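## Task

Take the sample tube from the tray (its cap has an orange dot) and place it in the middle hole of one adapter in the centrifuge rotor. Place the water blank (white dot on the cap) in the middle hole of the adapter directly across from it. Move the tray's remaining tube into the green rack. Every tube must be pushed fully down, and every rotor bucket must end hanging vertically. A tube touching the floor means failure. The bottles on the tray must finish upright on the tray, and the tray must finish entirely on the work bench with nothing overhanging its edge. One or both robots may be used. At the end, open the grippers and back away. A robot that falls or is left leaning means failure. Anything that stays in place only because a robot is holding it does not count.

## Robot and tools

ROBOTS. There are two identical Hello Robot Stretch 4 units, r1 and r2. Each has an omni-wheel base, a lift that runs up a mast, an arm that telescopes forward, a wrist with yaw, pitch and roll, and a two-finger gripper. Each has four cameras of its own: <name>_head_camera, <name>_head_left_camera, <name>_head_right_camera and <name>_wrist_camera. A robot stands about 1.6 m tall, and its base edge lies within 0.23 m of the base origin. The state of each robot is given only in its own frames, so you learn where the robots are relative to each other only from images, lidar_m and wrist_depth_mm.

FRAMES. Base frame: origin on the floor below the base centre, x ahead, y to the left, z up. hand_pose is in this frame and marks a point between the open fingertips. With all wrist joints at 0 its axes line up with the base frame. The printed value can be somewhat wrong. The odometry frame is the base frame as it was when the scene began. base_odometry counts wheel rotation only, so slip shows up as travel. Heading runs -3.142 to 3.142, left positive.

execute_actions. Argument actions: a list holding one action, or empty to just read state and images. An action is an object keyed by robot name (r1, r2); each robot gets its own object. Inside it: base, joints, or both, plus optional pace and contact_limits; or end_of_arm by itself. Everything in one action starts together and may finish at different moments.
- base: exactly one of translate_m (metres, forward positive, -2 to 2), strafe_m (metres sideways, left positive, -2 to 2) or rotate_rad (radians, counter-clockwise seen from above positive, -3.2 to 3.2). These are offsets from where the base last measured itself in the latest state report, not poses.
- joints: absolute targets by name. lift_m 0 to 1.2; arm_m 0 to 0.55 (extension); wrist_yaw_rad -1.134 to 4.276 (0 ahead, left positive, 3.14 folded back, above 3.4 the arm may block); wrist_pitch_rad -1.117 to 4.259 (0 level, 1.57 pointing down); wrist_roll_rad -1.117 to 4.259 (0 means fingers at equal height, positive turns clockwise viewed from behind the gripper); gripper_m -0.038 to 0.141 (fingertip gap; negative squeezes the tips together). Done tolerances: ±0.004 for lift, arm and gripper, ±0.02 for yaw and roll, ±0.05 for pitch. A joint target past its range is clipped and reported; any other bad value or unknown key rejects the whole call and nothing moves.
- pace: slow, default, fast or max (default if omitted). Base speed is 0.1, 0.3, 0.4, 0.6 m/s and turning 1, 2, 3, 4 rad/s respectively; with lift_m above 0.2 these are reduced, down to 0.3 m/s and 1 rad/s at lift_m 1.2.
- contact_limits: {arm_m: value} from 0 (gentlest) to 0.75 (firmest), default 0.5; how hard the arm motion may push before a contact_stop.
- end_of_arm: enable_torque re-powers wrist or gripper motors that shut off.
cameras: list of camera names, or all; omitted/null means all, [] means none. The pictures line gives image order.
Anything left out of an action may still be driving toward its previous target without the status saying so.

wait: seconds from 0 to 10; commands nothing and returns the same as an empty action.
zoom_image: camera plus region [x0, y0, x1, y1] in pixels from the top-left, at most 504 by 504, on that camera's latest full image.
finished_scene: scene is the number of the scene being ended; irreversible, and the goal must already hold. If a result reports a stop, later calls in that same reply for the scene are skipped.

RESULTS. base_status and joint_status: done; off_target (rested short and may still push); contact_stop_at_<key> (met something; lift, arm or wheels go slack, a slack lift may sag under load and slack wheels may roll); limit_stop_at_<name> (a built-in limit); limit_stop_at_tilt (leaning over 6 degrees; lift, arm, wheels go slack and ignore commands until it straightens); limit_stop_at_own_body (would hit itself; move away from the body, lift and arm may go slack); torque_fault (wrist motor maxed out and went limp until enable_torque). After a stop the old target is dropped. on_its_own covers uncommanded things; there, held at means the target held, not the position. lidar_m: 12 distances in metres, 30-degree sectors, first straight ahead then counter-clockwise (4th left, 7th rear, 10th right); - is nothing seen or closer than 0.25 m; sees from about 0.15 m up, misses clear objects, thin legs and much behind, sees the other robot. wrist_depth_mm: 7x7 grid of median depths from top left, 100 to 2000 mm. turned_by_wheels vs turned_by_imu differing by over about 0.1 rad suggests a hit or slip. base_tilt in degrees, forward and right positive, with a fixed bias up to about 1.5. motor_effort in percent, bracket is peak; wheel positive turns the base right; a load in a level gripper shifts wrist pitch effort.

GRIPPING. Close to a gripper_m below the object's width; smaller squeezes harder and pulls it toward the wrist. Readings cannot confirm a hold; a firm squeeze at commanded 0 or more shows in gripper effort. Tips stuck on a surface below: raise the lift. To unfold at the start, send lift_m 0.4 with wrist_yaw_rad 0. Tilting the gripper up (pitch below -0.2) while rolled (roll below -0.4 or above 4) risks self-collision.

CAUTIONS. Never let the robots press into each other; once bases touch, any further drive is a hard press. Equal commands can differ by about 3 cm per metre between robots, which matters when sharing a load. Avoid driving or turning with over 1 kg held and arm_m above 0.2, especially fast; avoid steady high pushes. No tube may reach the floor, nothing should be dropped or slammed, the tray and bottles must stay put, and loose objects may occasionally get nudged by something. Release and back off before finishing.

Each tool is called after ">>>" by a JSON object that holds its "fn" and its "kwargs".

## Session

>>> {"fn": "execute_actions", "kwargs": {"actions": []}}

Scene clock: 0.00 s.
r1.base_odometry: x=+0.000 y=+0.000 heading=+0.000 (m, m, rad; r1's odometry frame)
r1.turned_by_wheels: +0.000 (rad since the last result)
r1.turned_by_imu: +0.000 (rad since the last result)
r1.base_tilt: forward=-0.1 right=-0.2 (deg)
r1.lidar_m: 0.76 1.37 3.67 1.52 1.29 1.31 1.53 5.07 1.32 0.77 0.66 0.64
r1.base_status: not commanded
r1.joint_positions: lift_m=+0.238 arm_m=-0.002 wrist_yaw_rad=+3.051 wrist_pitch_rad=-0.003 wrist_roll_rad=-0.003 gripper_m=+0.057
r1.joint_status: not commanded
r1.motor_effort: lift_m=+21 arm_m=+0 wrist_yaw_rad=+1 wrist_pitch_rad=-8 wrist_roll_rad=-1 gripper_m=-2 wheel_0=+0 wheel_1=+0 wheel_2=+0 (%)
r1.hand_pose: x=-0.1101 y=+0.1131 z=+0.4175 quat_wxyz=(+0.045, +0.001, -0.001, +0.999) (m; r1's base frame)
r1.wrist_depth_mm: - 140 - - - - - / - 140 - - - - - / - 139 274 - 1661 1756 1182 / 116 140 - - - - - / - - - - - - 1756 / 1618 1661 211 1618 200 1499 1397 / 1118 1078 1078 145 1060 991 1042
r2.base_odometry: x=+0.000 y=+0.000 heading=+0.000 (m, m, rad; r2's odometry frame)
r2.turned_by_wheels: +0.000 (rad since the last result)
r2.turned_by_imu: +0.000 (rad since the last result)
r2.base_tilt: forward=+0.1 right=-0.6 (deg)
r2.lidar_m: 1.12 1.10 1.25 2.04 3.42 3.84 3.64 0.93 0.96 1.62 2.53 1.36
r2.base_status: not commanded
r2.joint_positions: lift_m=+0.190 arm_m=-0.002 wrist_yaw_rad=+3.224 wrist_pitch_rad=+0.004 wrist_roll_rad=+0.012 gripper_m=+0.057
r2.joint_status: not commanded
r2.motor_effort: lift_m=+18 arm_m=+0 wrist_yaw_rad=-1 wrist_pitch_rad=-8 wrist_roll_rad=+0 gripper_m=-3 wheel_0=+0 wheel_1=+0 wheel_2=+0 (%)
r2.hand_pose: x=-0.1261 y=+0.0633 z=+0.3668 quat_wxyz=(-0.041, -0.002, +0.006, +0.999) (m; r2's base frame)
r2.wrist_depth_mm: - - 133 - - - - / - - 125 226 - - - / - 106 135 227 - - - / 146 140 161 - - - - / 204 1618 - - - - - / 205 1118 200 1281 199 1366 1397 / 208 798 878 - 917 866 946
pictures: r1_head_camera, r1_head_left_camera, r1_head_right_camera, r1_wrist_camera, r2_head_camera, r2_head_left_camera, r2_head_right_camera, r2_wrist_camera
Images, in order (width x height): r1_head_camera 420x560, r1_head_left_camera 420x672, r1_head_right_camera 420x672, r1_wrist_camera 616x392, r2_head_camera 420x560, r2_head_left_camera 420x672, r2_head_right_camera 420x672, r2_wrist_camera 616x392.

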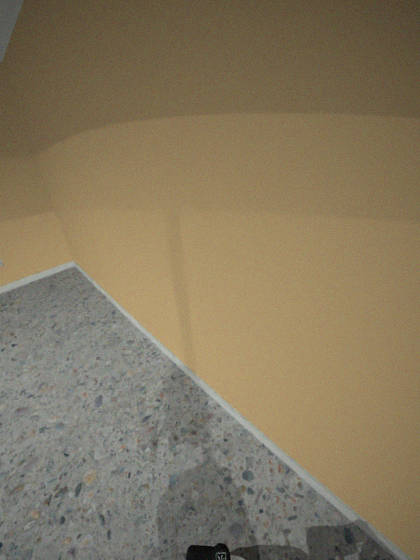

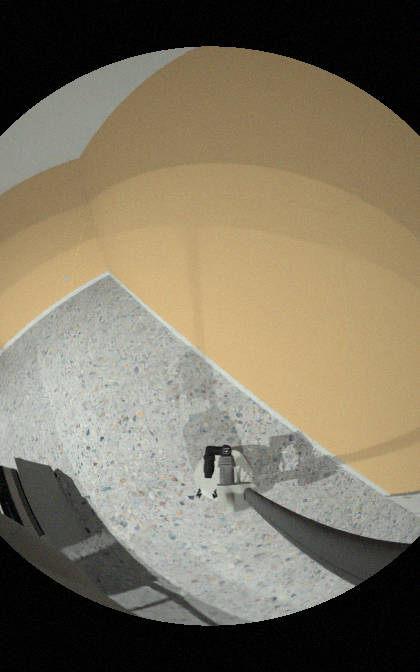

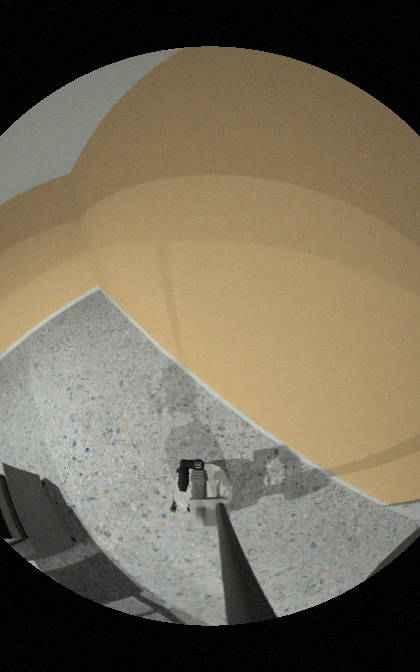

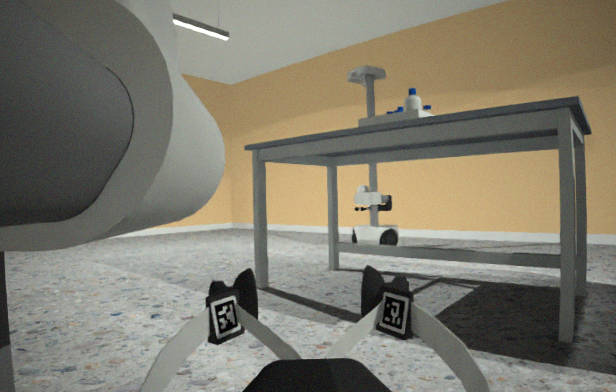

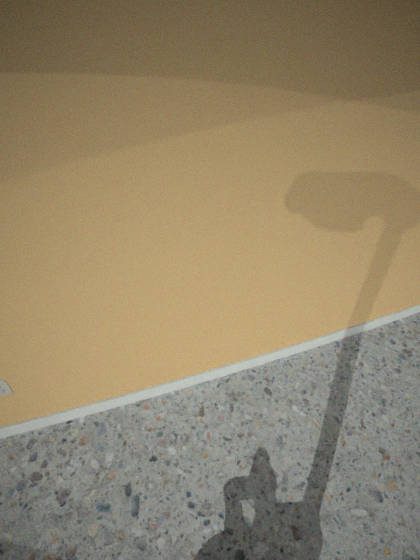

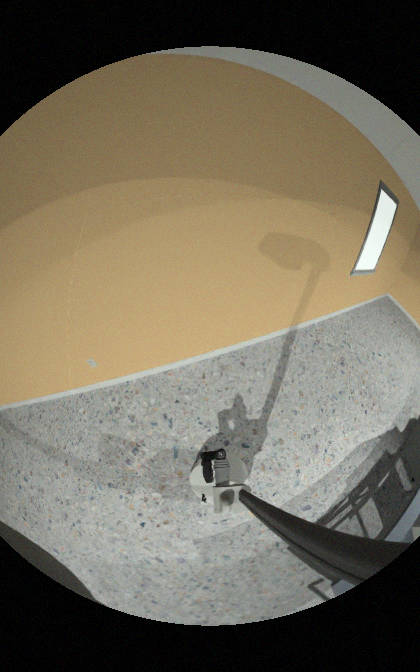

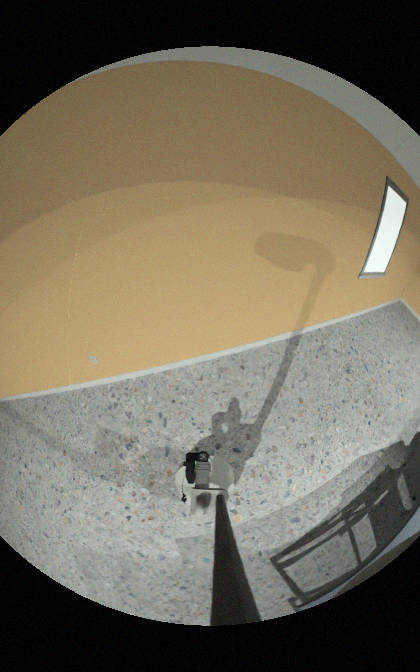

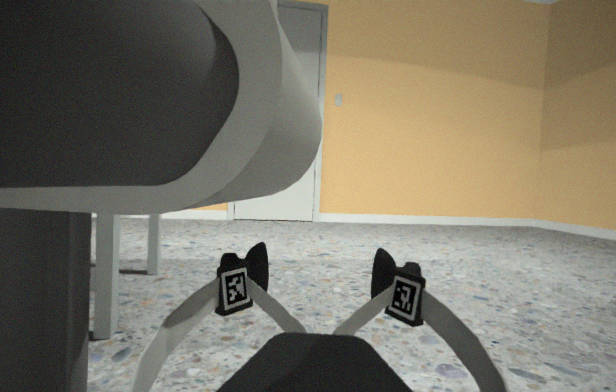

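>>> {"fn": "execute_actions", "kwargs": {"actions": [{"r1":{"base":{"rotate_rad":2.4},"joints":{"lift_m":0.4,"wrist_yaw_rad":0}},"r2":{"base":{"rotate_rad":-2.4},"joints":{"lift_m":0.4,"wrist_yaw_rad":0}}}], "cameras": ["r1_head_camera","r1_head_left_camera","r2_head_camera","r2_head_left_camera"]}}

Scene clock: 6.73 s.
r1.base_odometry: x=+0.000 y=+0.000 heading=+2.400 (m, m, rad; r1's odometry frame)
r1.turned_by_wheels: +2.400 (rad since the last result)
r1.turned_by_imu: +2.419 (rad since the last result)
r1.base_tilt: forward=-0.3 right=-0.2 (deg)
r1.lidar_m: 1.29 1.39 5.16 2.11 0.88 0.68 0.65 0.70 1.02 3.37 3.90 1.31
r1.base_status: done
r1.joint_positions: lift_m=+0.400 arm_m=-0.002 wrist_yaw_rad=+0.001 wrist_pitch_rad=-0.003 wrist_roll_rad=-0.003 gripper_m=+0.057
r1.joint_status: all done
r1.motor_effort: lift_m=+21(24) arm_m=+0(0) wrist_yaw_rad=-2(8) wrist_pitch_rad=-7(7) wrist_roll_rad=-1(1) gripper_m=-5(2) wheel_0=-1(7) wheel_1=+0(5) wheel_2=+0(6) (%)
r1.hand_pose: x=+0.4578 y=-0.0873 z=+0.5790 quat_wxyz=(+1.000, -0.001, -0.001, +0.000) (m; r1's base frame)
r1.wrist_depth_mm: - - - - 1618 1618 - / - - - - 1708 1618 - / - 1464 - - 1661 1098 1098 / 1863 - - - 1336 1078 1078 / - - - - 1098 1060 1060 / 1863 1983 211 1921 200 1042 1025 / 1464 1430 1430 145 1078 1060 1060
r2.base_odometry: x=+0.000 y=+0.000 heading=-2.400 (m, m, rad; r2's odometry frame)
r2.turned_by_wheels: -2.400 (rad since the last result)
r2.turned_by_imu: -2.425 (rad since the last result)
r2.base_tilt: forward=+0.1 right=-0.5 (deg)
r2.lidar_m: 0.90 1.13 2.68 1.80 1.21 1.10 1.13 1.46 3.11 3.47 3.90 1.37
r2.base_status: done
r2.joint_positions: lift_m=+0.400 arm_m=-0.002 wrist_yaw_rad=+0.001 wrist_pitch_rad=+0.004 wrist_roll_rad=+0.012 gripper_m=+0.057
r2.joint_status: all done
r2.motor_effort: lift_m=+22(25) arm_m=+0(0) wrist_yaw_rad=-2(6) wrist_pitch_rad=-9(9) wrist_roll_rad=-1(2) gripper_m=-3(3) wheel_0=+1(7) wheel_1=+1(9) wheel_2=+0(9) (%)
r2.hand_pose: x=+0.4571 y=-0.0873 z=+0.5768 quat_wxyz=(+1.000, +0.006, +0.002, +0.000) (m; r2's base frame)
r2.wrist_depth_mm: - - - - - - - / - - - - - - - / 1160 946 854 750 904 - - / 1756 - - - - - - / 1756 - - - 1308 - - / 1708 1756 201 1756 199 - - / 1205 1008 1281 - 1336 1308 1397
pictures: r1_head_camera, r1_head_left_camera, r2_head_camera, r2_head_left_camera
Images, in order (width x height): r1_head_camera 420x560, r1_head_left_camera 420x672, r2_head_camera 420x560, r2_head_left_camera 420x672.

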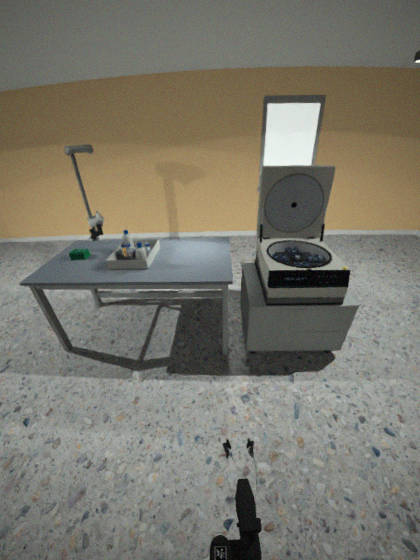

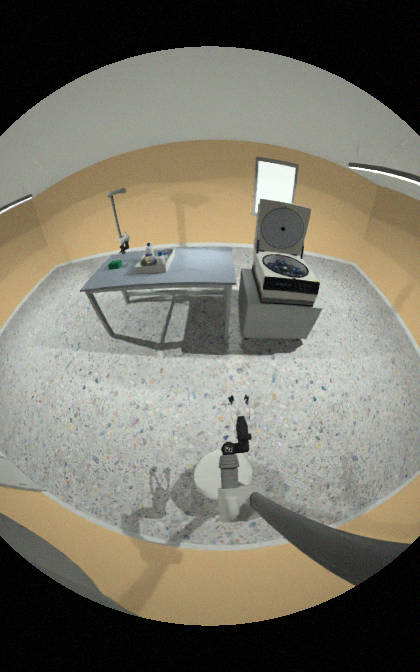

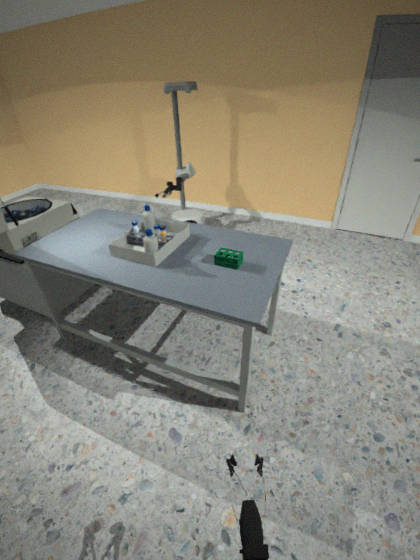

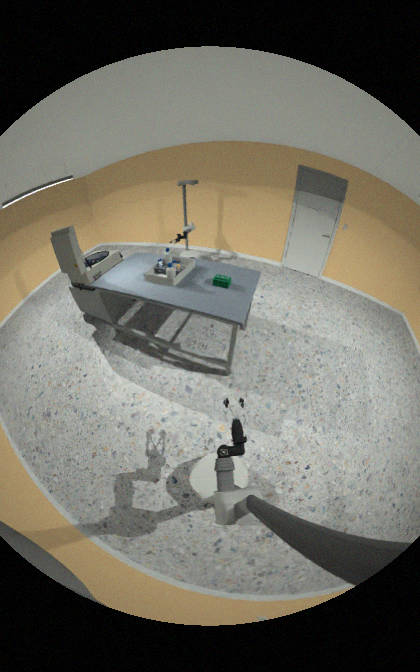

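>>> {"fn": "execute_actions", "kwargs": {"actions": [{"r1":{"base":{"strafe_m":0.55},"joints":{"lift_m":1.05,"wrist_pitch_rad":1.2}}}], "cameras": ["r1_head_camera"]}}

>>> {"fn": "execute_actions", "kwargs": {"actions": [{"r1":{"base":{"translate_m":0.9}}}], "cameras": ["r1_head_camera","r1_wrist_camera"]}}

Scene clock: 18.57 s.
r1.base_odometry: x=-0.372 y=-0.406 heading=+2.400 (m, m, rad; r1's odometry frame)
r1.turned_by_wheels: +0.000 (rad since the last result)
r1.turned_by_imu: +0.002 (rad since the last result)
r1.base_tilt: forward=-0.2 right=-0.2 (deg)
r1.lidar_m: 1.34 1.42 4.61 1.97 0.86 0.64 0.62 0.66 0.97 3.23 1.81 1.39
r1.base_status: done
r1.joint_positions: lift_m=+1.050 arm_m=-0.002 wrist_yaw_rad=+0.000 wrist_pitch_rad=+1.201 wrist_roll_rad=-0.003 gripper_m=+0.057
r1.joint_status: all done
r1.motor_effort: lift_m=+23(24) arm_m=+0(0) wrist_yaw_rad=-2(1) wrist_pitch_rad=-3(4) wrist_roll_rad=+0(0) gripper_m=-3(3) wheel_0=+1(7) wheel_1=-1(10) wheel_2=-1(0) (%)
r1.hand_pose: x=+0.2736 y=-0.0874 z=+0.9591 quat_wxyz=(+0.825, -0.001, +0.565, +0.001) (m; r1's base frame)
r1.wrist_depth_mm: 1537 1537 1499 1537 1537 1499 1366 / 1464 1430 1499 1464 1464 1464 1430 / 1397 1366 1336 1366 1366 1366 1366 / 1281 1281 1255 1281 1281 1281 1255 / 1229 1205 1182 1205 1182 1205 1205 / 1138 1138 211 1138 201 1138 1138 / 1098 1078 1078 145 1098 1042 1098
r2.base_odometry: x=+0.000 y=+0.000 heading=-2.400 (m, m, rad; r2's odometry frame)
r2.turned_by_wheels: +0.000 (rad since the last result)
r2.turned_by_imu: -0.001 (rad since the last result)
r2.base_tilt: forward=+0.3 right=-0.6 (deg)
r2.lidar_m: 0.90 1.15 2.69 1.80 1.21 1.10 1.14 1.45 3.07 3.48 3.94 1.38
r2.base_status: not commanded
r2.joint_positions: lift_m=+0.400 arm_m=-0.002 wrist_yaw_rad=+0.001 wrist_pitch_rad=+0.004 wrist_roll_rad=+0.012 gripper_m=+0.057
r2.joint_status: not commanded
r2.motor_effort: lift_m=+23(23) arm_m=+0(1) wrist_yaw_rad=-2(2) wrist_pitch_rad=-8(8) wrist_roll_rad=+2(2) gripper_m=+0(3) wheel_0=+1(1) wheel_1=+1(1) wheel_2=+0(0) (%)
r2.hand_pose: x=+0.4571 y=-0.0873 z=+0.5768 quat_wxyz=(+1.000, +0.006, +0.002, +0.000) (m; r2's base frame)
r2.wrist_depth_mm: - - - - - - - / - - - - - - - / 1160 946 842 759 891 - - / 1756 - - - - - - / 1756 - - - 1308 - - / 1661 1756 200 1708 198 - - / 1205 1008 1281 - 1336 1281 1397
pictures: r1_head_camera
Images, in order (width x height): r1_head_camera 420x560.

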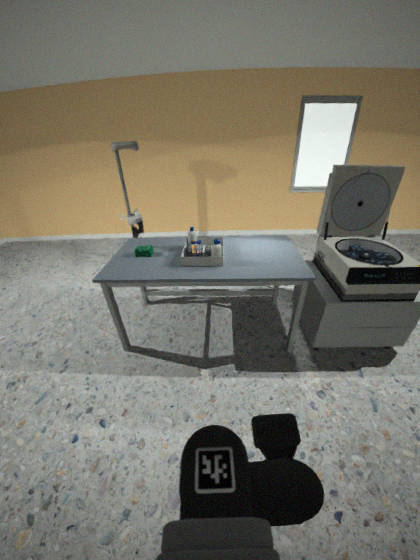

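Scene clock: 23.03 s.
r1.base_odometry: x=-1.035 y=+0.202 heading=+2.400 (m, m, rad; r1's odometry frame)
r1.turned_by_wheels: +0.000 (rad since the last result)
r1.turned_by_imu: +0.001 (rad since the last result)
r1.base_tilt: forward=-0.3 right=-0.1 (deg)
r1.lidar_m: 0.43 0.48 0.67 4.44 2.05 1.55 1.51 1.61 2.34 1.45 0.62 0.45
r1.base_status: done
r1.joint_positions: lift_m=+1.050 arm_m=-0.002 wrist_yaw_rad=+0.000 wrist_pitch_rad=+1.201 wrist_roll_rad=-0.003 gripper_m=+0.057
r1.joint_status: not commanded
r1.motor_effort: lift_m=+22(23) arm_m=+0(0) wrist_yaw_rad=-1(2) wrist_pitch_rad=-4(3) wrist_roll_rad=+0(2) gripper_m=-5(4) wheel_0=+0(5) wheel_1=+1(5) wheel_2=+0(8) (%)
r1.hand_pose: x=+0.2736 y=-0.0874 z=+0.9591 quat_wxyz=(+0.825, -0.001, +0.565, +0.001) (m; r1's base frame)
r1.wrist_depth_mm: 549 525 512 539 549 559 554 / 521 512 521 517 508 512 525 / 496 492 488 484 484 484 484 / 1281 1255 1281 1281 1281 1281 798 / 1205 1205 1229 1205 1229 1205 1042 / 1118 1138 211 1138 201 1138 1118 / 1098 1078 1078 145 1078 1098 1078
r2.base_odometry: x=+0.000 y=+0.000 heading=-2.400 (m, m, rad; r2's odometry frame)
r2.turned_by_wheels: +0.000 (rad since the last result)
r2.turned_by_imu: +0.000 (rad since the last result)
r2.base_tilt: forward=+0.1 right=-0.5 (deg)
r2.lidar_m: 0.93 1.16 2.67 1.81 1.22 1.09 1.13 1.44 3.09 3.47 3.91 1.33
r2.base_status: not commanded
r2.joint_positions: lift_m=+0.400 arm_m=-0.002 wrist_yaw_rad=+0.001 wrist_pitch_rad=+0.004 wrist_roll_rad=+0.012 gripper_m=+0.057
r2.joint_status: not commanded
r2.motor_effort: lift_m=+22(22) arm_m=+0(0) wrist_yaw_rad=-3(2) wrist_pitch_rad=-7(7) wrist_roll_rad=+1(1) gripper_m=-10(2) wheel_0=+1(1) wheel_1=+1(1) wheel_2=+0(0) (%)
r2.hand_pose: x=+0.4571 y=-0.0873 z=+0.5768 quat_wxyz=(+1.000, +0.006, +0.002, +0.000) (m; r2's base frame)
r2.wrist_depth_mm: - - - - - - - / - - - - - - - / 1182 960 842 750 904 - - / 1756 - - - - - - / 1808 - - - 1308 - - / 1661 1756 200 1756 199 - - / 1182 1008 1308 - 1336 1308 1397
pictures: r1_head_camera, r1_wrist_camera
Images, in order (width x height): r1_head_camera 420x560, r1_wrist_camera 616x392.

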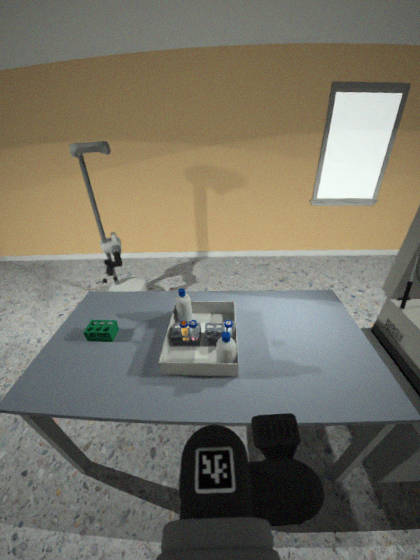

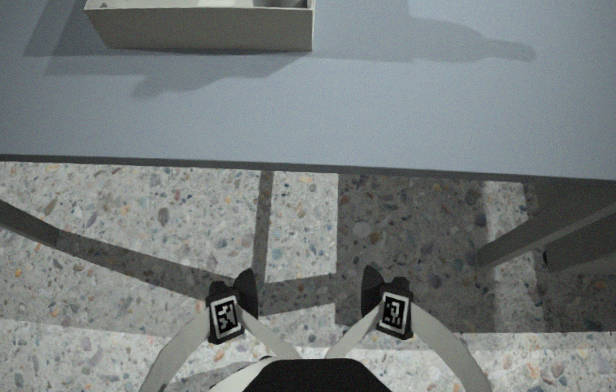

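>>> {"fn": "execute_actions", "kwargs": {"actions": [{"r1":{"base":{"translate_m":0.12},"joints":{"lift_m":1.2,"wrist_pitch_rad":1.57,"arm_m":0.4}}}], "cameras": ["r1_wrist_camera"]}}

Scene clock: 29.57 s.
r1.base_odometry: x=-1.124 y=+0.283 heading=+2.400 (m, m, rad; r1's odometry frame)
r1.turned_by_wheels: +0.000 (rad since the last result)
r1.turned_by_imu: +0.001 (rad since the last result)
r1.base_tilt: forward=-0.1 right=-0.1 (deg)
r1.lidar_m: 0.31 0.33 0.49 4.44 2.19 1.68 1.63 1.74 2.50 1.07 0.47 0.35
r1.base_status: done
r1.joint_positions: lift_m=+1.199 arm_m=+0.399 wrist_yaw_rad=+0.000 wrist_pitch_rad=+1.570 wrist_roll_rad=-0.003 gripper_m=+0.057
r1.joint_status: all done
r1.motor_effort: lift_m=+23(24) arm_m=+7(8) wrist_yaw_rad=-2(2) wrist_pitch_rad=+0(1) wrist_roll_rad=-1(2) gripper_m=-5(3) wheel_0=+0(6) wheel_1=-1(6) wheel_2=-1(8) (%)
r1.hand_pose: x=+0.5699 y=-0.0874 z=+1.0889 quat_wxyz=(+0.707, -0.001, +0.707, +0.001) (m; r1's base frame)
r1.wrist_depth_mm: 544 477 549 549 549 554 559 / 554 544 544 544 549 554 549 / 544 488 496 492 554 554 559 / 539 549 544 549 549 549 554 / 544 544 549 549 549 549 554 / 549 549 211 549 200 554 554 / 554 544 549 145 544 554 554
r2.base_odometry: x=+0.000 y=+0.000 heading=-2.400 (m, m, rad; r2's odometry frame)
r2.turned_by_wheels: +0.000 (rad since the last result)
r2.turned_by_imu: -0.001 (rad since the last result)
r2.base_tilt: forward=+0.2 right=-0.5 (deg)
r2.lidar_m: 0.92 1.14 2.71 1.80 1.20 1.08 1.11 1.45 3.11 3.46 3.94 1.33
r2.base_status: not commanded
r2.joint_positions: lift_m=+0.400 arm_m=-0.002 wrist_yaw_rad=+0.001 wrist_pitch_rad=+0.004 wrist_roll_rad=+0.012 gripper_m=+0.057
r2.joint_status: not commanded
r2.motor_effort: lift_m=+23(23) arm_m=+0(0) wrist_yaw_rad=-2(1) wrist_pitch_rad=-8(8) wrist_roll_rad=-1(1) gripper_m=-3(4) wheel_0=+0(1) wheel_1=+0(1) wheel_2=+0(0) (%)
r2.hand_pose: x=+0.4571 y=-0.0873 z=+0.5768 quat_wxyz=(+1.000, +0.006, +0.002, +0.000) (m; r2's base frame)
r2.wrist_depth_mm: - - - - - - - / - - - - - - - / 1160 976 842 750 878 - - / 1756 - - - - - - / 1756 - - - 1308 - - / 1661 1756 200 1708 199 - - / 1160 1008 1281 - 1336 1308 1397
pictures: r1_wrist_camera
Images, in order (width x height): r1_wrist_camera 616x392.

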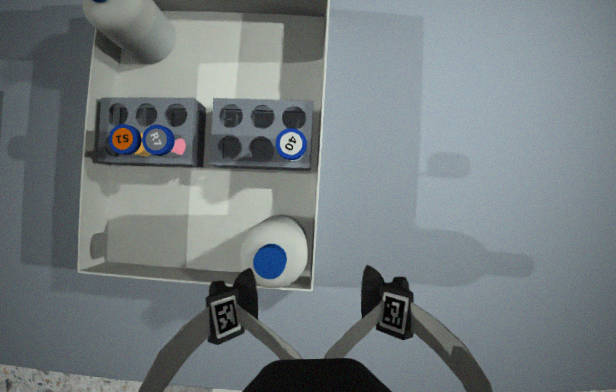

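>>> {"fn": "execute_actions", "kwargs": {"actions": [{"r1":{"base":{"strafe_m":0.021},"joints":{"lift_m":1.06,"arm_m":0.508,"gripper_m":0.07}}}], "cameras": ["r1_wrist_camera"]}}

Scene clock: 40.50 s.
r1.base_odometry: x=-1.138 y=+0.268 heading=+2.400 (m, m, rad; r1's odometry frame)
r1.turned_by_wheels: +0.000 (rad since the last result)
r1.turned_by_imu: +0.001 (rad since the last result)
r1.base_tilt: forward=+0.0 right=+0.0 (deg)
r1.lidar_m: 0.33 0.35 0.51 4.42 2.20 1.67 1.64 1.77 2.54 1.07 0.46 0.32
r1.base_status: done
r1.joint_positions: lift_m=+1.060 arm_m=+0.507 wrist_yaw_rad=+0.000 wrist_pitch_rad=+1.570 wrist_roll_rad=-0.003 gripper_m=+0.070
r1.joint_status: all done
r1.motor_effort: lift_m=+18(21) arm_m=+7(7) wrist_yaw_rad=-1(2) wrist_pitch_rad=-1(1) wrist_roll_rad=+0(1) gripper_m=-3(1) wheel_0=+1(5) wheel_1=+0(10) wheel_2=-1(2) (%)
r1.hand_pose: x=+0.6779 y=-0.0874 z=+0.9499 quat_wxyz=(+0.707, -0.001, +0.707, +0.001) (m; r1's base frame)
r1.wrist_depth_mm: 265 355 368 387 410 413 413 / 283 368 410 410 410 410 410 / 370 410 407 407 410 410 413 / 349 347 382 404 410 410 410 / 340 347 377 349 413 413 413 / 382 410 211 413 198 410 413 / 379 410 410 144 413 418 415
r2.base_odometry: x=+0.000 y=+0.000 heading=-2.400 (m, m, rad; r2's odometry frame)
r2.turned_by_wheels: +0.000 (rad since the last result)
r2.turned_by_imu: +0.000 (rad since the last result)
r2.base_tilt: forward=+0.2 right=-0.6 (deg)
r2.lidar_m: 0.93 1.15 2.69 1.78 1.20 1.11 1.14 1.41 3.10 3.47 3.91 1.37
r2.base_status: not commanded
r2.joint_positions: lift_m=+0.400 arm_m=-0.002 wrist_yaw_rad=+0.001 wrist_pitch_rad=+0.004 wrist_roll_rad=+0.012 gripper_m=+0.057
r2.joint_status: not commanded
r2.motor_effort: lift_m=+23(23) arm_m=+0(0) wrist_yaw_rad=-2(1) wrist_pitch_rad=-8(9) wrist_roll_rad=-1(1) gripper_m=-3(1) wheel_0=+1(1) wheel_1=+1(1) wheel_2=+0(0) (%)
r2.hand_pose: x=+0.4571 y=-0.0873 z=+0.5768 quat_wxyz=(+1.000, +0.006, +0.002, +0.000) (m; r2's base frame)
r2.wrist_depth_mm: - - - - - - - / - - - - - - - / 1160 976 854 750 891 - - / 1756 - - - - - - / 1756 - - - 1308 - - / 1661 1756 200 1708 198 - - / 1182 1008 1281 - 1336 1308 1430
pictures: r1_wrist_camera
Images, in order (width x height): r1_wrist_camera 616x392.

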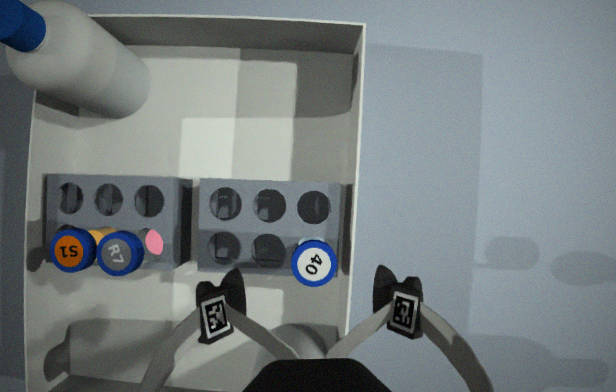

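>>> {"fn": "execute_actions", "kwargs": {"actions": [{"r1":{"joints":{"lift_m":0.985}}}], "cameras": ["r1_wrist_camera"]}}

Scene clock: 47.83 s.
r1.base_odometry: x=-1.138 y=+0.268 heading=+2.400 (m, m, rad; r1's odometry frame)
r1.turned_by_wheels: +0.000 (rad since the last result)
r1.turned_by_imu: +0.001 (rad since the last result)
r1.base_tilt: forward=-0.2 right=-0.1 (deg)
r1.lidar_m: 0.32 0.35 0.51 4.41 2.19 1.69 1.63 1.74 2.52 1.06 0.46 0.32
r1.base_status: not commanded
r1.joint_positions: lift_m=+0.985 arm_m=+0.507 wrist_yaw_rad=+0.000 wrist_pitch_rad=+1.570 wrist_roll_rad=-0.003 gripper_m=+0.070
r1.joint_status: all done
r1.motor_effort: lift_m=+18(18) arm_m=+7(7) wrist_yaw_rad=-1(1) wrist_pitch_rad=+1(0) wrist_roll_rad=-1(1) gripper_m=-2(3) wheel_0=+1(1) wheel_1=+0(0) wheel_2=-1(1) (%)
r1.hand_pose: x=+0.6779 y=-0.0874 z=+0.8749 quat_wxyz=(+0.707, -0.001, +0.707, +0.001) (m; r1's base frame)
r1.wrist_depth_mm: 246 332 332 332 338 334 338 / 282 330 332 332 338 336 340 / 332 332 334 334 338 338 336 / 271 303 306 330 336 340 338 / 220 285 274 273 338 340 340 / 330 330 210 272 198 336 338 / 330 332 332 145 338 340 340
r2.base_odometry: x=+0.000 y=+0.000 heading=-2.400 (m, m, rad; r2's odometry frame)
r2.turned_by_wheels: +0.000 (rad since the last result)
r2.turned_by_imu: +0.000 (rad since the last result)
r2.base_tilt: forward=+0.3 right=-0.6 (deg)
r2.lidar_m: 0.91 1.16 2.67 1.79 1.21 1.12 1.14 1.43 3.09 3.46 3.93 1.37
r2.base_status: not commanded
r2.joint_positions: lift_m=+0.400 arm_m=-0.002 wrist_yaw_rad=+0.001 wrist_pitch_rad=+0.004 wrist_roll_rad=+0.012 gripper_m=+0.057
r2.joint_status: not commanded
r2.motor_effort: lift_m=+22(23) arm_m=-1(0) wrist_yaw_rad=-1(2) wrist_pitch_rad=-9(9) wrist_roll_rad=+0(1) gripper_m=-1(4) wheel_0=+1(1) wheel_1=+1(1) wheel_2=+0(0) (%)
r2.hand_pose: x=+0.4571 y=-0.0873 z=+0.5768 quat_wxyz=(+1.000, +0.006, +0.002, +0.000) (m; r2's base frame)
r2.wrist_depth_mm: - - - - - - - / - - - - - - - / 1182 960 842 750 891 - - / 1756 - - - - - - / 1808 - - - 1308 - - / 1708 1756 200 1708 198 - - / 1182 991 1281 - 1336 1308 1397
pictures: r1_wrist_camera
Images, in order (width x height): r1_wrist_camera 616x392.

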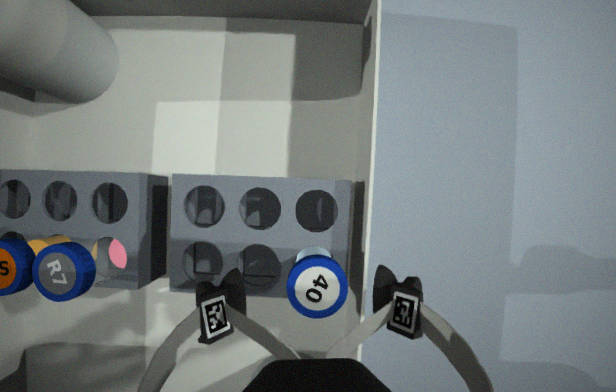

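>>> {"fn": "execute_actions", "kwargs": {"actions": [{"r1":{"joints":{"lift_m":0.965}}}], "cameras": []}}

>>> {"fn": "execute_actions", "kwargs": {"actions": [{"r1":{"joints":{"gripper_m":0.02}}}], "cameras": []}}

>>> {"fn": "execute_actions", "kwargs": {"actions": [{"r1":{"joints":{"lift_m":1.2}}}], "cameras": ["r1_wrist_camera"]}}

Scene clock: 56.60 s.
r1.base_odometry: x=-1.138 y=+0.268 heading=+2.400 (m, m, rad; r1's odometry frame)
r1.turned_by_wheels: +0.000 (rad since the last result)
r1.turned_by_imu: +0.001 (rad since the last result)
r1.base_tilt: forward=-0.1 right=-0.1 (deg)
r1.lidar_m: 0.31 0.36 0.52 4.42 2.20 1.66 1.63 1.76 2.54 1.07 0.47 0.35
r1.base_status: not commanded
r1.joint_positions: lift_m=+0.965 arm_m=+0.507 wrist_yaw_rad=+0.000 wrist_pitch_rad=+1.570 wrist_roll_rad=-0.003 gripper_m=+0.070
r1.joint_status: all done
r1.motor_effort: lift_m=+18(18) arm_m=+7(7) wrist_yaw_rad=-2(1) wrist_pitch_rad=+0(0) wrist_roll_rad=-2(0) gripper_m=-3(4) wheel_0=+1(1) wheel_1=+0(0) wheel_2=-1(1) (%)
r1.hand_pose: x=+0.6779 y=-0.0874 z=+0.8549 quat_wxyz=(+0.707, -0.001, +0.707, +0.001) (m; r1's base frame)
r1.wrist_depth_mm: 246 310 314 314 317 317 319 / 283 312 314 314 315 317 317 / 312 310 312 312 315 317 317 / 251 262 283 307 317 319 317 / 249 263 255 254 317 319 317 / 312 312 210 193 197 319 319 / 314 314 315 145 319 317 319
r2.base_odometry: x=+0.000 y=+0.000 heading=-2.400 (m, m, rad; r2's odometry frame)
r2.turned_by_wheels: +0.000 (rad since the last result)
r2.turned_by_imu: +0.000 (rad since the last result)
r2.base_tilt: forward=+0.2 right=-0.5 (deg)
r2.lidar_m: 0.92 1.15 2.69 1.80 1.21 1.09 1.13 1.42 3.09 3.46 3.92 1.40
r2.base_status: not commanded
r2.joint_positions: lift_m=+0.400 arm_m=-0.002 wrist_yaw_rad=+0.001 wrist_pitch_rad=+0.004 wrist_roll_rad=+0.012 gripper_m=+0.057
r2.joint_status: not commanded
r2.motor_effort: lift_m=+23(23) arm_m=+0(1) wrist_yaw_rad=-2(3) wrist_pitch_rad=-8(9) wrist_roll_rad=-1(1) gripper_m=+3(6) wheel_0=+1(1) wheel_1=+0(1) wheel_2=+0(0) (%)
r2.hand_pose: x=+0.4571 y=-0.0873 z=+0.5768 quat_wxyz=(+1.000, +0.006, +0.002, +0.000) (m; r2's base frame)
r2.wrist_depth_mm: - - - - - - - / - - - - - - - / 1160 960 842 750 904 - - / 1756 - - - - - - / 1808 - - - 1308 - - / 1661 1756 200 1708 198 - - / 1182 1008 1281 - 1366 1281 1397
pictures: none
No camera images: the call's "cameras" was empty. Leave "cameras" out to get every camera's image.

Scene clock: 57.90 s.
r1.base_odometry: x=-1.138 y=+0.268 heading=+2.399 (m, m, rad; r1's odometry frame)
r1.turned_by_wheels: -0.001 (rad since the last result)
r1.turned_by_imu: +0.000 (rad since the last result)
r1.base_tilt: forward=-0.2 right=-0.3 (deg)
r1.lidar_m: 0.32 0.36 0.49 4.41 2.21 1.71 1.63 1.73 2.50 1.10 0.47 0.34
r1.base_status: not commanded
r1.joint_positions: lift_m=+0.965 arm_m=+0.507 wrist_yaw_rad=+0.000 wrist_pitch_rad=+1.570 wrist_roll_rad=-0.003 gripper_m=+0.020
r1.joint_status: all done
r1.motor_effort: lift_m=+18(19) arm_m=+7(7) wrist_yaw_rad=-1(1) wrist_pitch_rad=-2(2) wrist_roll_rad=-1(0) gripper_m=-12(7) wheel_0=-5(4) wheel_1=-2(2) wheel_2=-5(5) (%)
r1.hand_pose: x=+0.6778 y=-0.0874 z=+0.8549 quat_wxyz=(+0.707, -0.001, +0.707, +0.001) (m; r1's base frame)
r1.wrist_depth_mm: 263 312 312 314 315 315 317 / 298 312 312 310 317 317 319 / 310 312 310 312 319 319 319 / 254 255 287 254 315 319 317 / 252 257 254 253 317 319 319 / 309 312 251 192 193 320 320 / 314 312 310 151 319 320 320
r2.base_odometry: x=+0.000 y=+0.000 heading=-2.400 (m, m, rad; r2's odometry frame)
r2.turned_by_wheels: +0.000 (rad since the last result)
r2.turned_by_imu: +0.000 (rad since the last result)
r2.base_tilt: forward=+0.3 right=-0.6 (deg)
r2.lidar_m: 0.91 1.15 2.67 1.80 1.20 1.10 1.12 1.46 3.11 3.48 3.93 1.37
r2.base_status: not commanded
r2.joint_positions: lift_m=+0.400 arm_m=-0.002 wrist_yaw_rad=+0.001 wrist_pitch_rad=+0.004 wrist_roll_rad=+0.012 gripper_m=+0.057
r2.joint_status: not commanded
r2.motor_effort: lift_m=+23(23) arm_m=+0(0) wrist_yaw_rad=-2(1) wrist_pitch_rad=-8(8) wrist_roll_rad=-1(1) gripper_m=+0(2) wheel_0=+1(1) wheel_1=+1(0) wheel_2=+0(0) (%)
r2.hand_pose: x=+0.4571 y=-0.0873 z=+0.5768 quat_wxyz=(+1.000, +0.006, +0.002, +0.000) (m; r2's base frame)
r2.wrist_depth_mm: - - - - - - - / - - - - - - - / 1160 946 842 750 891 - - / 1756 - - - - - - / 1756 - - - 1308 - - / 1708 1756 200 1708 198 - - / 1160 1008 1281 - 1336 1281 1397
pictures: none
No camera images: the call's "cameras" was empty. Leave "cameras" out to get every camera's image.

Scene clock: 59.97 s.
r1.base_odometry: x=-1.138 y=+0.268 heading=+2.400 (m, m, rad; r1's odometry frame)
r1.turned_by_wheels: +0.001 (rad since the last result)
r1.turned_by_imu: +0.002 (rad since the last result)
r1.base_tilt: forward=+0.0 right=-0.2 (deg)
r1.lidar_m: 0.31 0.34 0.48 4.42 2.20 1.69 1.64 1.75 2.52 1.09 0.45 0.34
r1.base_status: not commanded
r1.joint_positions: lift_m=+1.199 arm_m=+0.507 wrist_yaw_rad=+0.000 wrist_pitch_rad=+1.570 wrist_roll_rad=-0.003 gripper_m=+0.020
r1.joint_status: all done
r1.motor_effort: lift_m=+23(25) arm_m=+7(7) wrist_yaw_rad=-1(1) wrist_pitch_rad=-1(2) wrist_roll_rad=-1(1) gripper_m=-6(14) wheel_0=+0(4) wheel_1=+1(2) wheel_2=-1(5) (%)
r1.hand_pose: x=+0.6778 y=-0.0874 z=+1.0889 quat_wxyz=(+0.707, -0.001, +0.707, +0.001) (m; r1's base frame)
r1.wrist_depth_mm: 549 544 549 549 544 554 549 / 549 407 544 544 549 549 554 / 544 530 539 544 549 549 549 / 549 484 525 539 549 549 549 / 549 521 544 521 554 554 549 / 549 549 210 190 193 549 554 / 549 521 477 157 549 554 554
r2.base_odometry: x=+0.000 y=+0.000 heading=-2.400 (m, m, rad; r2's odometry frame)
r2.turned_by_wheels: +0.000 (rad since the last result)
r2.turned_by_imu: +0.000 (rad since the last result)
r2.base_tilt: forward=+0.2 right=-0.5 (deg)
r2.lidar_m: 0.92 1.15 2.68 1.82 1.21 1.11 1.13 1.43 3.08 3.48 3.91 1.34
r2.base_status: not commanded
r2.joint_positions: lift_m=+0.400 arm_m=-0.002 wrist_yaw_rad=+0.001 wrist_pitch_rad=+0.004 wrist_roll_rad=+0.012 gripper_m=+0.057
r2.joint_status: not commanded
r2.motor_effort: lift_m=+22(22) arm_m=-1(0) wrist_yaw_rad=-4(2) wrist_pitch_rad=-8(9) wrist_roll_rad=-2(1) gripper_m=-2(5) wheel_0=+1(1) wheel_1=+1(1) wheel_2=+0(0) (%)
r2.hand_pose: x=+0.4571 y=-0.0873 z=+0.5768 quat_wxyz=(+1.000, +0.006, +0.002, +0.000) (m; r2's base frame)
r2.wrist_depth_mm: - - - - - - - / - - - - - - - / 1160 976 831 750 891 - - / 1756 - - - - - - / 1756 - - - 1308 - - / 1661 1808 200 1708 198 - - / 1182 991 1255 - 1366 1281 1397
pictures: r1_wrist_camera
Images, in order (width x height): r1_wrist_camera 616x392.

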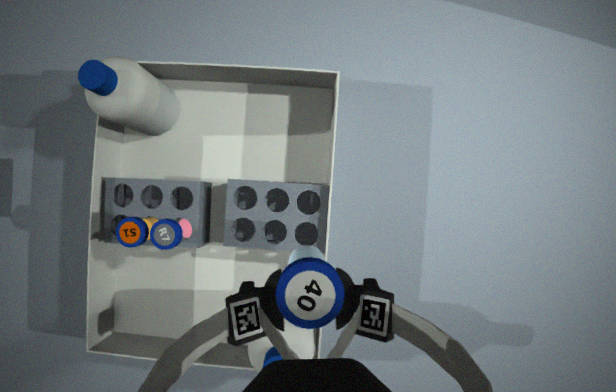

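>>> {"fn": "execute_actions", "kwargs": {"actions": [{"r1":{"base":{"translate_m":-0.12}}}], "cameras": []}}

>>> {"fn": "execute_actions", "kwargs": {"actions": [{"r1":{"base":{"strafe_m":-1.2}}}], "cameras": ["r1_wrist_camera","r1_head_camera"]}}

Scene clock: 67.23 s.
r1.base_odometry: x=-1.049 y=+0.187 heading=+2.400 (m, m, rad; r1's odometry frame)
r1.turned_by_wheels: +0.000 (rad since the last result)
r1.turned_by_imu: +0.002 (rad since the last result)
r1.base_tilt: forward=-0.1 right=-0.1 (deg)
r1.lidar_m: 0.44 0.46 0.69 4.44 2.03 1.56 1.52 1.62 2.33 1.50 0.62 0.47
r1.base_status: done
r1.joint_positions: lift_m=+1.199 arm_m=+0.507 wrist_yaw_rad=+0.000 wrist_pitch_rad=+1.570 wrist_roll_rad=-0.003 gripper_m=+0.020
r1.joint_status: not commanded
r1.motor_effort: lift_m=+23(23) arm_m=+7(7) wrist_yaw_rad=-2(0) wrist_pitch_rad=-1(1) wrist_roll_rad=+0(1) gripper_m=-7(6) wheel_0=+0(4) wheel_1=+0(7) wheel_2=-1(9) (%)
r1.hand_pose: x=+0.6779 y=-0.0874 z=+1.0889 quat_wxyz=(+0.707, -0.001, +0.707, +0.001) (m; r1's base frame)
r1.wrist_depth_mm: 539 488 544 544 554 549 549 / 549 525 544 554 554 544 559 / 539 480 525 544 554 549 549 / 544 544 549 554 549 549 549 / 549 535 544 370 549 549 554 / 549 549 211 190 192 559 544 / 544 549 549 157 554 559 554
r2.base_odometry: x=+0.000 y=+0.000 heading=-2.400 (m, m, rad; r2's odometry frame)
r2.turned_by_wheels: +0.000 (rad since the last result)
r2.turned_by_imu: -0.001 (rad since the last result)
r2.base_tilt: forward=+0.1 right=-0.6 (deg)
r2.lidar_m: 0.89 1.14 2.67 1.82 1.21 1.11 1.13 1.45 3.08 3.45 3.91 1.38
r2.base_status: not commanded
r2.joint_positions: lift_m=+0.400 arm_m=-0.002 wrist_yaw_rad=+0.001 wrist_pitch_rad=+0.004 wrist_roll_rad=+0.012 gripper_m=+0.057
r2.joint_status: not commanded
r2.motor_effort: lift_m=+22(22) arm_m=+0(0) wrist_yaw_rad=-3(1) wrist_pitch_rad=-9(8) wrist_roll_rad=+1(1) gripper_m=-1(3) wheel_0=+1(1) wheel_1=+1(1) wheel_2=+0(0) (%)
r2.hand_pose: x=+0.4571 y=-0.0873 z=+0.5768 quat_wxyz=(+1.000, +0.006, +0.002, +0.000) (m; r2's base frame)
r2.wrist_depth_mm: - - - - - - - / - - - - - - - / 1182 960 854 750 891 - - / 1756 - - - - - - / 1756 - - - 1308 - - / 1708 1708 200 1756 199 - - / 1205 1008 1281 - 1336 1281 1430
pictures: none
No camera images: the call's "cameras" was empty. Leave "cameras" out to get every camera's image.

Scene clock: 72.57 s.
r1.base_odometry: x=-0.238 y=+1.071 heading=+2.400 (m, m, rad; r1's odometry frame)
r1.turned_by_wheels: +0.000 (rad since the last result)
r1.turned_by_imu: +0.003 (rad since the last result)
r1.base_tilt: forward=-0.1 right=-0.1 (deg)
r1.lidar_m: 0.37 0.41 0.63 2.03 2.17 1.62 1.58 1.68 2.44 3.11 0.53 0.39
r1.base_status: done
r1.joint_positions: lift_m=+1.199 arm_m=+0.507 wrist_yaw_rad=+0.000 wrist_pitch_rad=+1.570 wrist_roll_rad=-0.003 gripper_m=+0.020
r1.joint_status: not commanded
r1.motor_effort: lift_m=+22(23) arm_m=+7(7) wrist_yaw_rad=+1(2) wrist_pitch_rad=-1(1) wrist_roll_rad=-2(0) gripper_m=-5(9) wheel_0=+0(5) wheel_1=+0(8) wheel_2=-1(1) (%)
r1.hand_pose: x=+0.6779 y=-0.0874 z=+1.0890 quat_wxyz=(+0.707, -0.001, +0.707, +0.001) (m; r1's base frame)
r1.wrist_depth_mm: 809 504 496 508 508 508 1336 / 1308 504 580 591 508 1308 1281 / 1308 508 574 569 564 1308 1336 / 1281 535 569 574 564 1336 1308 / 1308 535 554 544 564 1308 1281 / 854 504 211 190 191 1308 1336 / 1308 504 504 157 500 1308 1308
r2.base_odometry: x=+0.000 y=+0.000 heading=-2.400 (m, m, rad; r2's odometry frame)
r2.turned_by_wheels: +0.000 (rad since the last result)
r2.turned_by_imu: -0.001 (rad since the last result)
r2.base_tilt: forward=+0.2 right=-0.5 (deg)
r2.lidar_m: 0.90 1.16 2.67 1.76 1.21 1.10 1.14 1.46 3.12 3.45 3.94 1.38
r2.base_status: not commanded
r2.joint_positions: lift_m=+0.400 arm_m=-0.002 wrist_yaw_rad=+0.001 wrist_pitch_rad=+0.004 wrist_roll_rad=+0.012 gripper_m=+0.057
r2.joint_status: not commanded
r2.motor_effort: lift_m=+22(22) arm_m=+0(0) wrist_yaw_rad=-1(1) wrist_pitch_rad=-9(8) wrist_roll_rad=-1(0) gripper_m=-4(4) wheel_0=+0(1) wheel_1=+1(1) wheel_2=+0(0) (%)
r2.hand_pose: x=+0.4571 y=-0.0873 z=+0.5768 quat_wxyz=(+1.000, +0.006, +0.002, +0.000) (m; r2's base frame)
r2.wrist_depth_mm: - - - - - - - / - - - - - - - / 1160 960 831 750 891 - - / 1756 - - - - - - / 1756 - - - 1308 - - / 1661 1756 200 1708 198 - - / 1182 1025 1308 - 1336 1308 1397
pictures: r1_head_camera, r1_wrist_camera
Images, in order (width x height): r1_head_camera 420x560, r1_wrist_camera 616x392.

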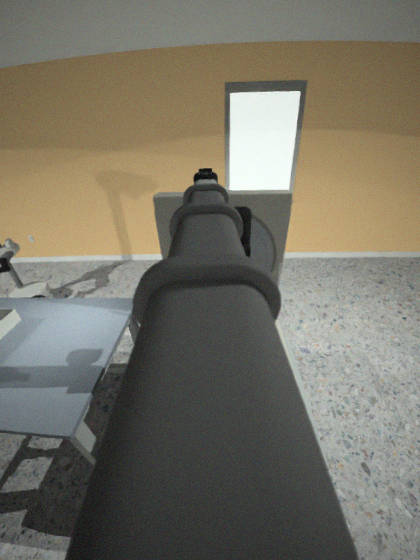

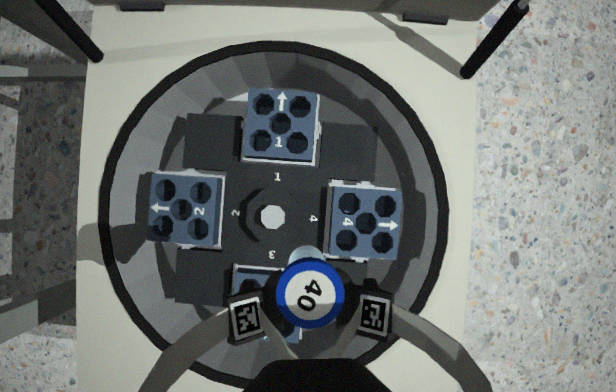

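>>> {"fn": "execute_actions", "kwargs": {"actions": [{"r1":{"base":{"strafe_m":-0.086},"joints":{"arm_m":0.516,"lift_m":1.0}}}], "cameras": ["r1_wrist_camera"]}}

Scene clock: 80.53 s.
r1.base_odometry: x=-0.180 y=+1.135 heading=+2.399 (m, m, rad; r1's odometry frame)
r1.turned_by_wheels: +0.000 (rad since the last result)
r1.turned_by_imu: +0.001 (rad since the last result)
r1.base_tilt: forward=-0.2 right=+0.0 (deg)
r1.lidar_m: 0.37 0.40 0.57 2.00 2.14 1.63 1.57 1.71 2.43 3.03 3.21 0.38
r1.base_status: done
r1.joint_positions: lift_m=+1.000 arm_m=+0.515 wrist_yaw_rad=+0.000 wrist_pitch_rad=+1.570 wrist_roll_rad=-0.003 gripper_m=+0.020
r1.joint_status: all done
r1.motor_effort: lift_m=+18(21) arm_m=+7(6) wrist_yaw_rad=-1(0) wrist_pitch_rad=+0(1) wrist_roll_rad=+0(0) gripper_m=-9(8) wheel_0=+0(7) wheel_1=+0(10) wheel_2=-1(0) (%)
r1.hand_pose: x=+0.6858 y=-0.0874 z=+0.8899 quat_wxyz=(+0.707, -0.001, +0.707, +0.001) (m; r1's base frame)
r1.wrist_depth_mm: 343 375 394 317 306 1138 1118 / 379 368 366 418 307 1098 1138 / 368 364 366 366 314 1118 1138 / 345 366 366 370 351 1118 1118 / 343 347 368 342 342 1138 1118 / 368 368 211 190 193 1098 1118 / 366 343 345 157 306 1138 1098
r2.base_odometry: x=+0.000 y=+0.000 heading=-2.400 (m, m, rad; r2's odometry frame)
r2.turned_by_wheels: +0.000 (rad since the last result)
r2.turned_by_imu: +0.000 (rad since the last result)
r2.base_tilt: forward=+0.4 right=-0.6 (deg)
r2.lidar_m: 0.91 1.15 2.69 1.79 1.22 1.11 1.15 1.44 3.12 3.46 3.93 1.37
r2.base_status: not commanded
r2.joint_positions: lift_m=+0.400 arm_m=-0.002 wrist_yaw_rad=+0.001 wrist_pitch_rad=+0.004 wrist_roll_rad=+0.012 gripper_m=+0.057
r2.joint_status: not commanded
r2.motor_effort: lift_m=+22(22) arm_m=+0(0) wrist_yaw_rad=-3(2) wrist_pitch_rad=-8(9) wrist_roll_rad=+1(1) gripper_m=-3(5) wheel_0=+1(1) wheel_1=+1(1) wheel_2=+0(0) (%)
r2.hand_pose: x=+0.4571 y=-0.0873 z=+0.5768 quat_wxyz=(+1.000, +0.006, +0.002, +0.000) (m; r2's base frame)
r2.wrist_depth_mm: - - - - - - - / - - - - - - - / 1182 960 842 750 904 - - / 1756 - - - - - - / 1756 - - - 1308 - - / 1661 1756 200 1708 198 - - / 1182 1008 1281 - 1336 1281 1430
pictures: r1_wrist_camera
Images, in order (width x height): r1_wrist_camera 616x392.

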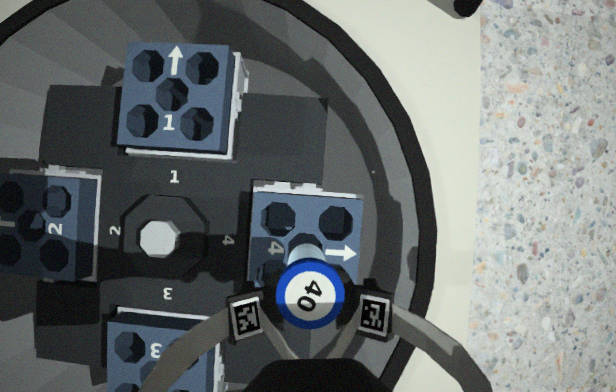

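>>> {"fn": "execute_actions", "kwargs": {"actions": [{"r1":{"base":{"strafe_m":0.003},"joints":{"arm_m":0.519}}}], "cameras": []}}

>>> {"fn": "execute_actions", "kwargs": {"actions": [{"r1":{"joints":{"lift_m":0.93},"pace":"slow"}}], "cameras": ["r1_wrist_camera"]}}

Scene clock: 87.40 s.
r1.base_odometry: x=-0.182 y=+1.132 heading=+2.399 (m, m, rad; r1's odometry frame)
r1.turned_by_wheels: +0.000 (rad since the last result)
r1.turned_by_imu: +0.001 (rad since the last result)
r1.base_tilt: forward=-0.2 right=-0.2 (deg)
r1.lidar_m: 0.37 0.39 0.56 2.00 2.13 1.64 1.58 1.68 2.47 3.03 3.18 0.37
r1.base_status: done
r1.joint_positions: lift_m=+1.000 arm_m=+0.518 wrist_yaw_rad=+0.000 wrist_pitch_rad=+1.570 wrist_roll_rad=-0.003 gripper_m=+0.020
r1.joint_status: all done
r1.motor_effort: lift_m=+19(18) arm_m=+7(7) wrist_yaw_rad=+0(0) wrist_pitch_rad=-1(1) wrist_roll_rad=+0(0) gripper_m=-10(6) wheel_0=-1(4) wheel_1=+0(7) wheel_2=-1(1) (%)
r1.hand_pose: x=+0.6889 y=-0.0874 z=+0.8899 quat_wxyz=(+0.707, -0.001, +0.707, +0.001) (m; r1's base frame)
r1.wrist_depth_mm: 340 370 392 314 306 1118 1098 / 377 364 362 424 306 1118 1118 / 364 366 366 370 315 1118 1138 / 342 366 366 368 357 1118 1118 / 342 345 368 340 342 1118 1118 / 366 364 211 190 192 1098 1118 / 366 342 340 157 307 1098 1118
r2.base_odometry: x=+0.000 y=+0.000 heading=-2.400 (m, m, rad; r2's odometry frame)
r2.turned_by_wheels: +0.000 (rad since the last result)
r2.turned_by_imu: +0.000 (rad since the last result)
r2.base_tilt: forward=+0.1 right=-0.6 (deg)
r2.lidar_m: 0.91 1.17 2.66 1.80 1.21 1.10 1.14 1.45 3.11 3.46 3.95 1.37
r2.base_status: not commanded
r2.joint_positions: lift_m=+0.400 arm_m=-0.002 wrist_yaw_rad=+0.001 wrist_pitch_rad=+0.004 wrist_roll_rad=+0.012 gripper_m=+0.057
r2.joint_status: not commanded
r2.motor_effort: lift_m=+23(23) arm_m=+0(0) wrist_yaw_rad=-3(3) wrist_pitch_rad=-9(9) wrist_roll_rad=+2(2) gripper_m=+0(5) wheel_0=+1(1) wheel_1=+1(1) wheel_2=+0(0) (%)
r2.hand_pose: x=+0.4571 y=-0.0873 z=+0.5768 quat_wxyz=(+1.000, +0.006, +0.002, +0.000) (m; r2's base frame)
r2.wrist_depth_mm: - - - - - - - / - - - - - - - / 1160 946 842 741 891 - - / 1708 - - - - - - / 1808 - - - 1308 - - / 1661 1808 200 1756 199 - - / 1182 991 1281 - 1366 1308 1430
pictures: none
No camera images: the call's "cameras" was empty. Leave "cameras" out to get every camera's image.

Scene clock: 88.87 s.
r1.base_odometry: x=-0.182 y=+1.132 heading=+2.399 (m, m, rad; r1's odometry frame)
r1.turned_by_wheels: +0.000 (rad since the last result)
r1.turned_by_imu: +0.000 (rad since the last result)
r1.base_tilt: forward=-0.1 right=-0.1 (deg)
r1.lidar_m: 0.37 0.39 0.57 1.99 2.16 1.62 1.59 1.70 2.45 3.02 3.24 0.38
r1.base_status: not commanded
r1.joint_positions: lift_m=+0.930 arm_m=+0.518 wrist_yaw_rad=+0.000 wrist_pitch_rad=+1.570 wrist_roll_rad=-0.003 gripper_m=+0.020
r1.joint_status: all done
r1.motor_effort: lift_m=+18(17) arm_m=+7(7) wrist_yaw_rad=-1(1) wrist_pitch_rad=+0(1) wrist_roll_rad=-1(1) gripper_m=-7(10) wheel_0=-1(2) wheel_1=+0(0) wheel_2=-1(1) (%)
r1.hand_pose: x=+0.6889 y=-0.0874 z=+0.8199 quat_wxyz=(+0.707, -0.001, +0.707, +0.001) (m; r1's base frame)
r1.wrist_depth_mm: 338 270 317 314 237 237 1042 / 297 271 297 298 252 236 1042 / 296 296 298 298 320 236 1042 / 296 297 297 298 336 237 1078 / 296 277 297 271 309 237 1060 / 296 297 210 190 191 237 1060 / 297 281 300 158 278 237 1060
r2.base_odometry: x=+0.000 y=+0.000 heading=-2.400 (m, m, rad; r2's odometry frame)
r2.turned_by_wheels: +0.000 (rad since the last result)
r2.turned_by_imu: +0.000 (rad since the last result)
r2.base_tilt: forward=+0.1 right=-0.5 (deg)
r2.lidar_m: 0.92 1.16 2.66 1.77 1.20 1.10 1.13 1.44 3.10 3.47 3.93 1.36
r2.base_status: not commanded
r2.joint_positions: lift_m=+0.400 arm_m=-0.002 wrist_yaw_rad=+0.001 wrist_pitch_rad=+0.004 wrist_roll_rad=+0.012 gripper_m=+0.057
r2.joint_status: not commanded
r2.motor_effort: lift_m=+23(22) arm_m=-1(0) wrist_yaw_rad=-1(3) wrist_pitch_rad=-8(9) wrist_roll_rad=-1(2) gripper_m=-2(1) wheel_0=+1(1) wheel_1=+0(1) wheel_2=+0(0) (%)
r2.hand_pose: x=+0.4571 y=-0.0873 z=+0.5768 quat_wxyz=(+1.000, +0.006, +0.002, +0.000) (m; r2's base frame)
r2.wrist_depth_mm: - - - - - - - / - - - - - - - / 1160 976 854 750 904 - - / 1756 - - - - - - / 1708 - - - 1281 - - / 1708 1808 200 1756 199 - - / 1205 1008 1281 - 1308 1281 1397
pictures: r1_wrist_camera
Images, in order (width x height): r1_wrist_camera 616x392.

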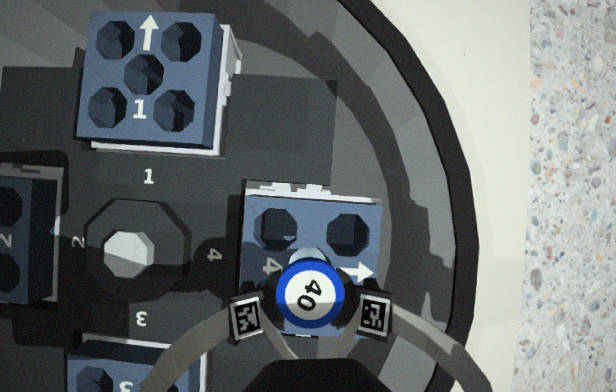

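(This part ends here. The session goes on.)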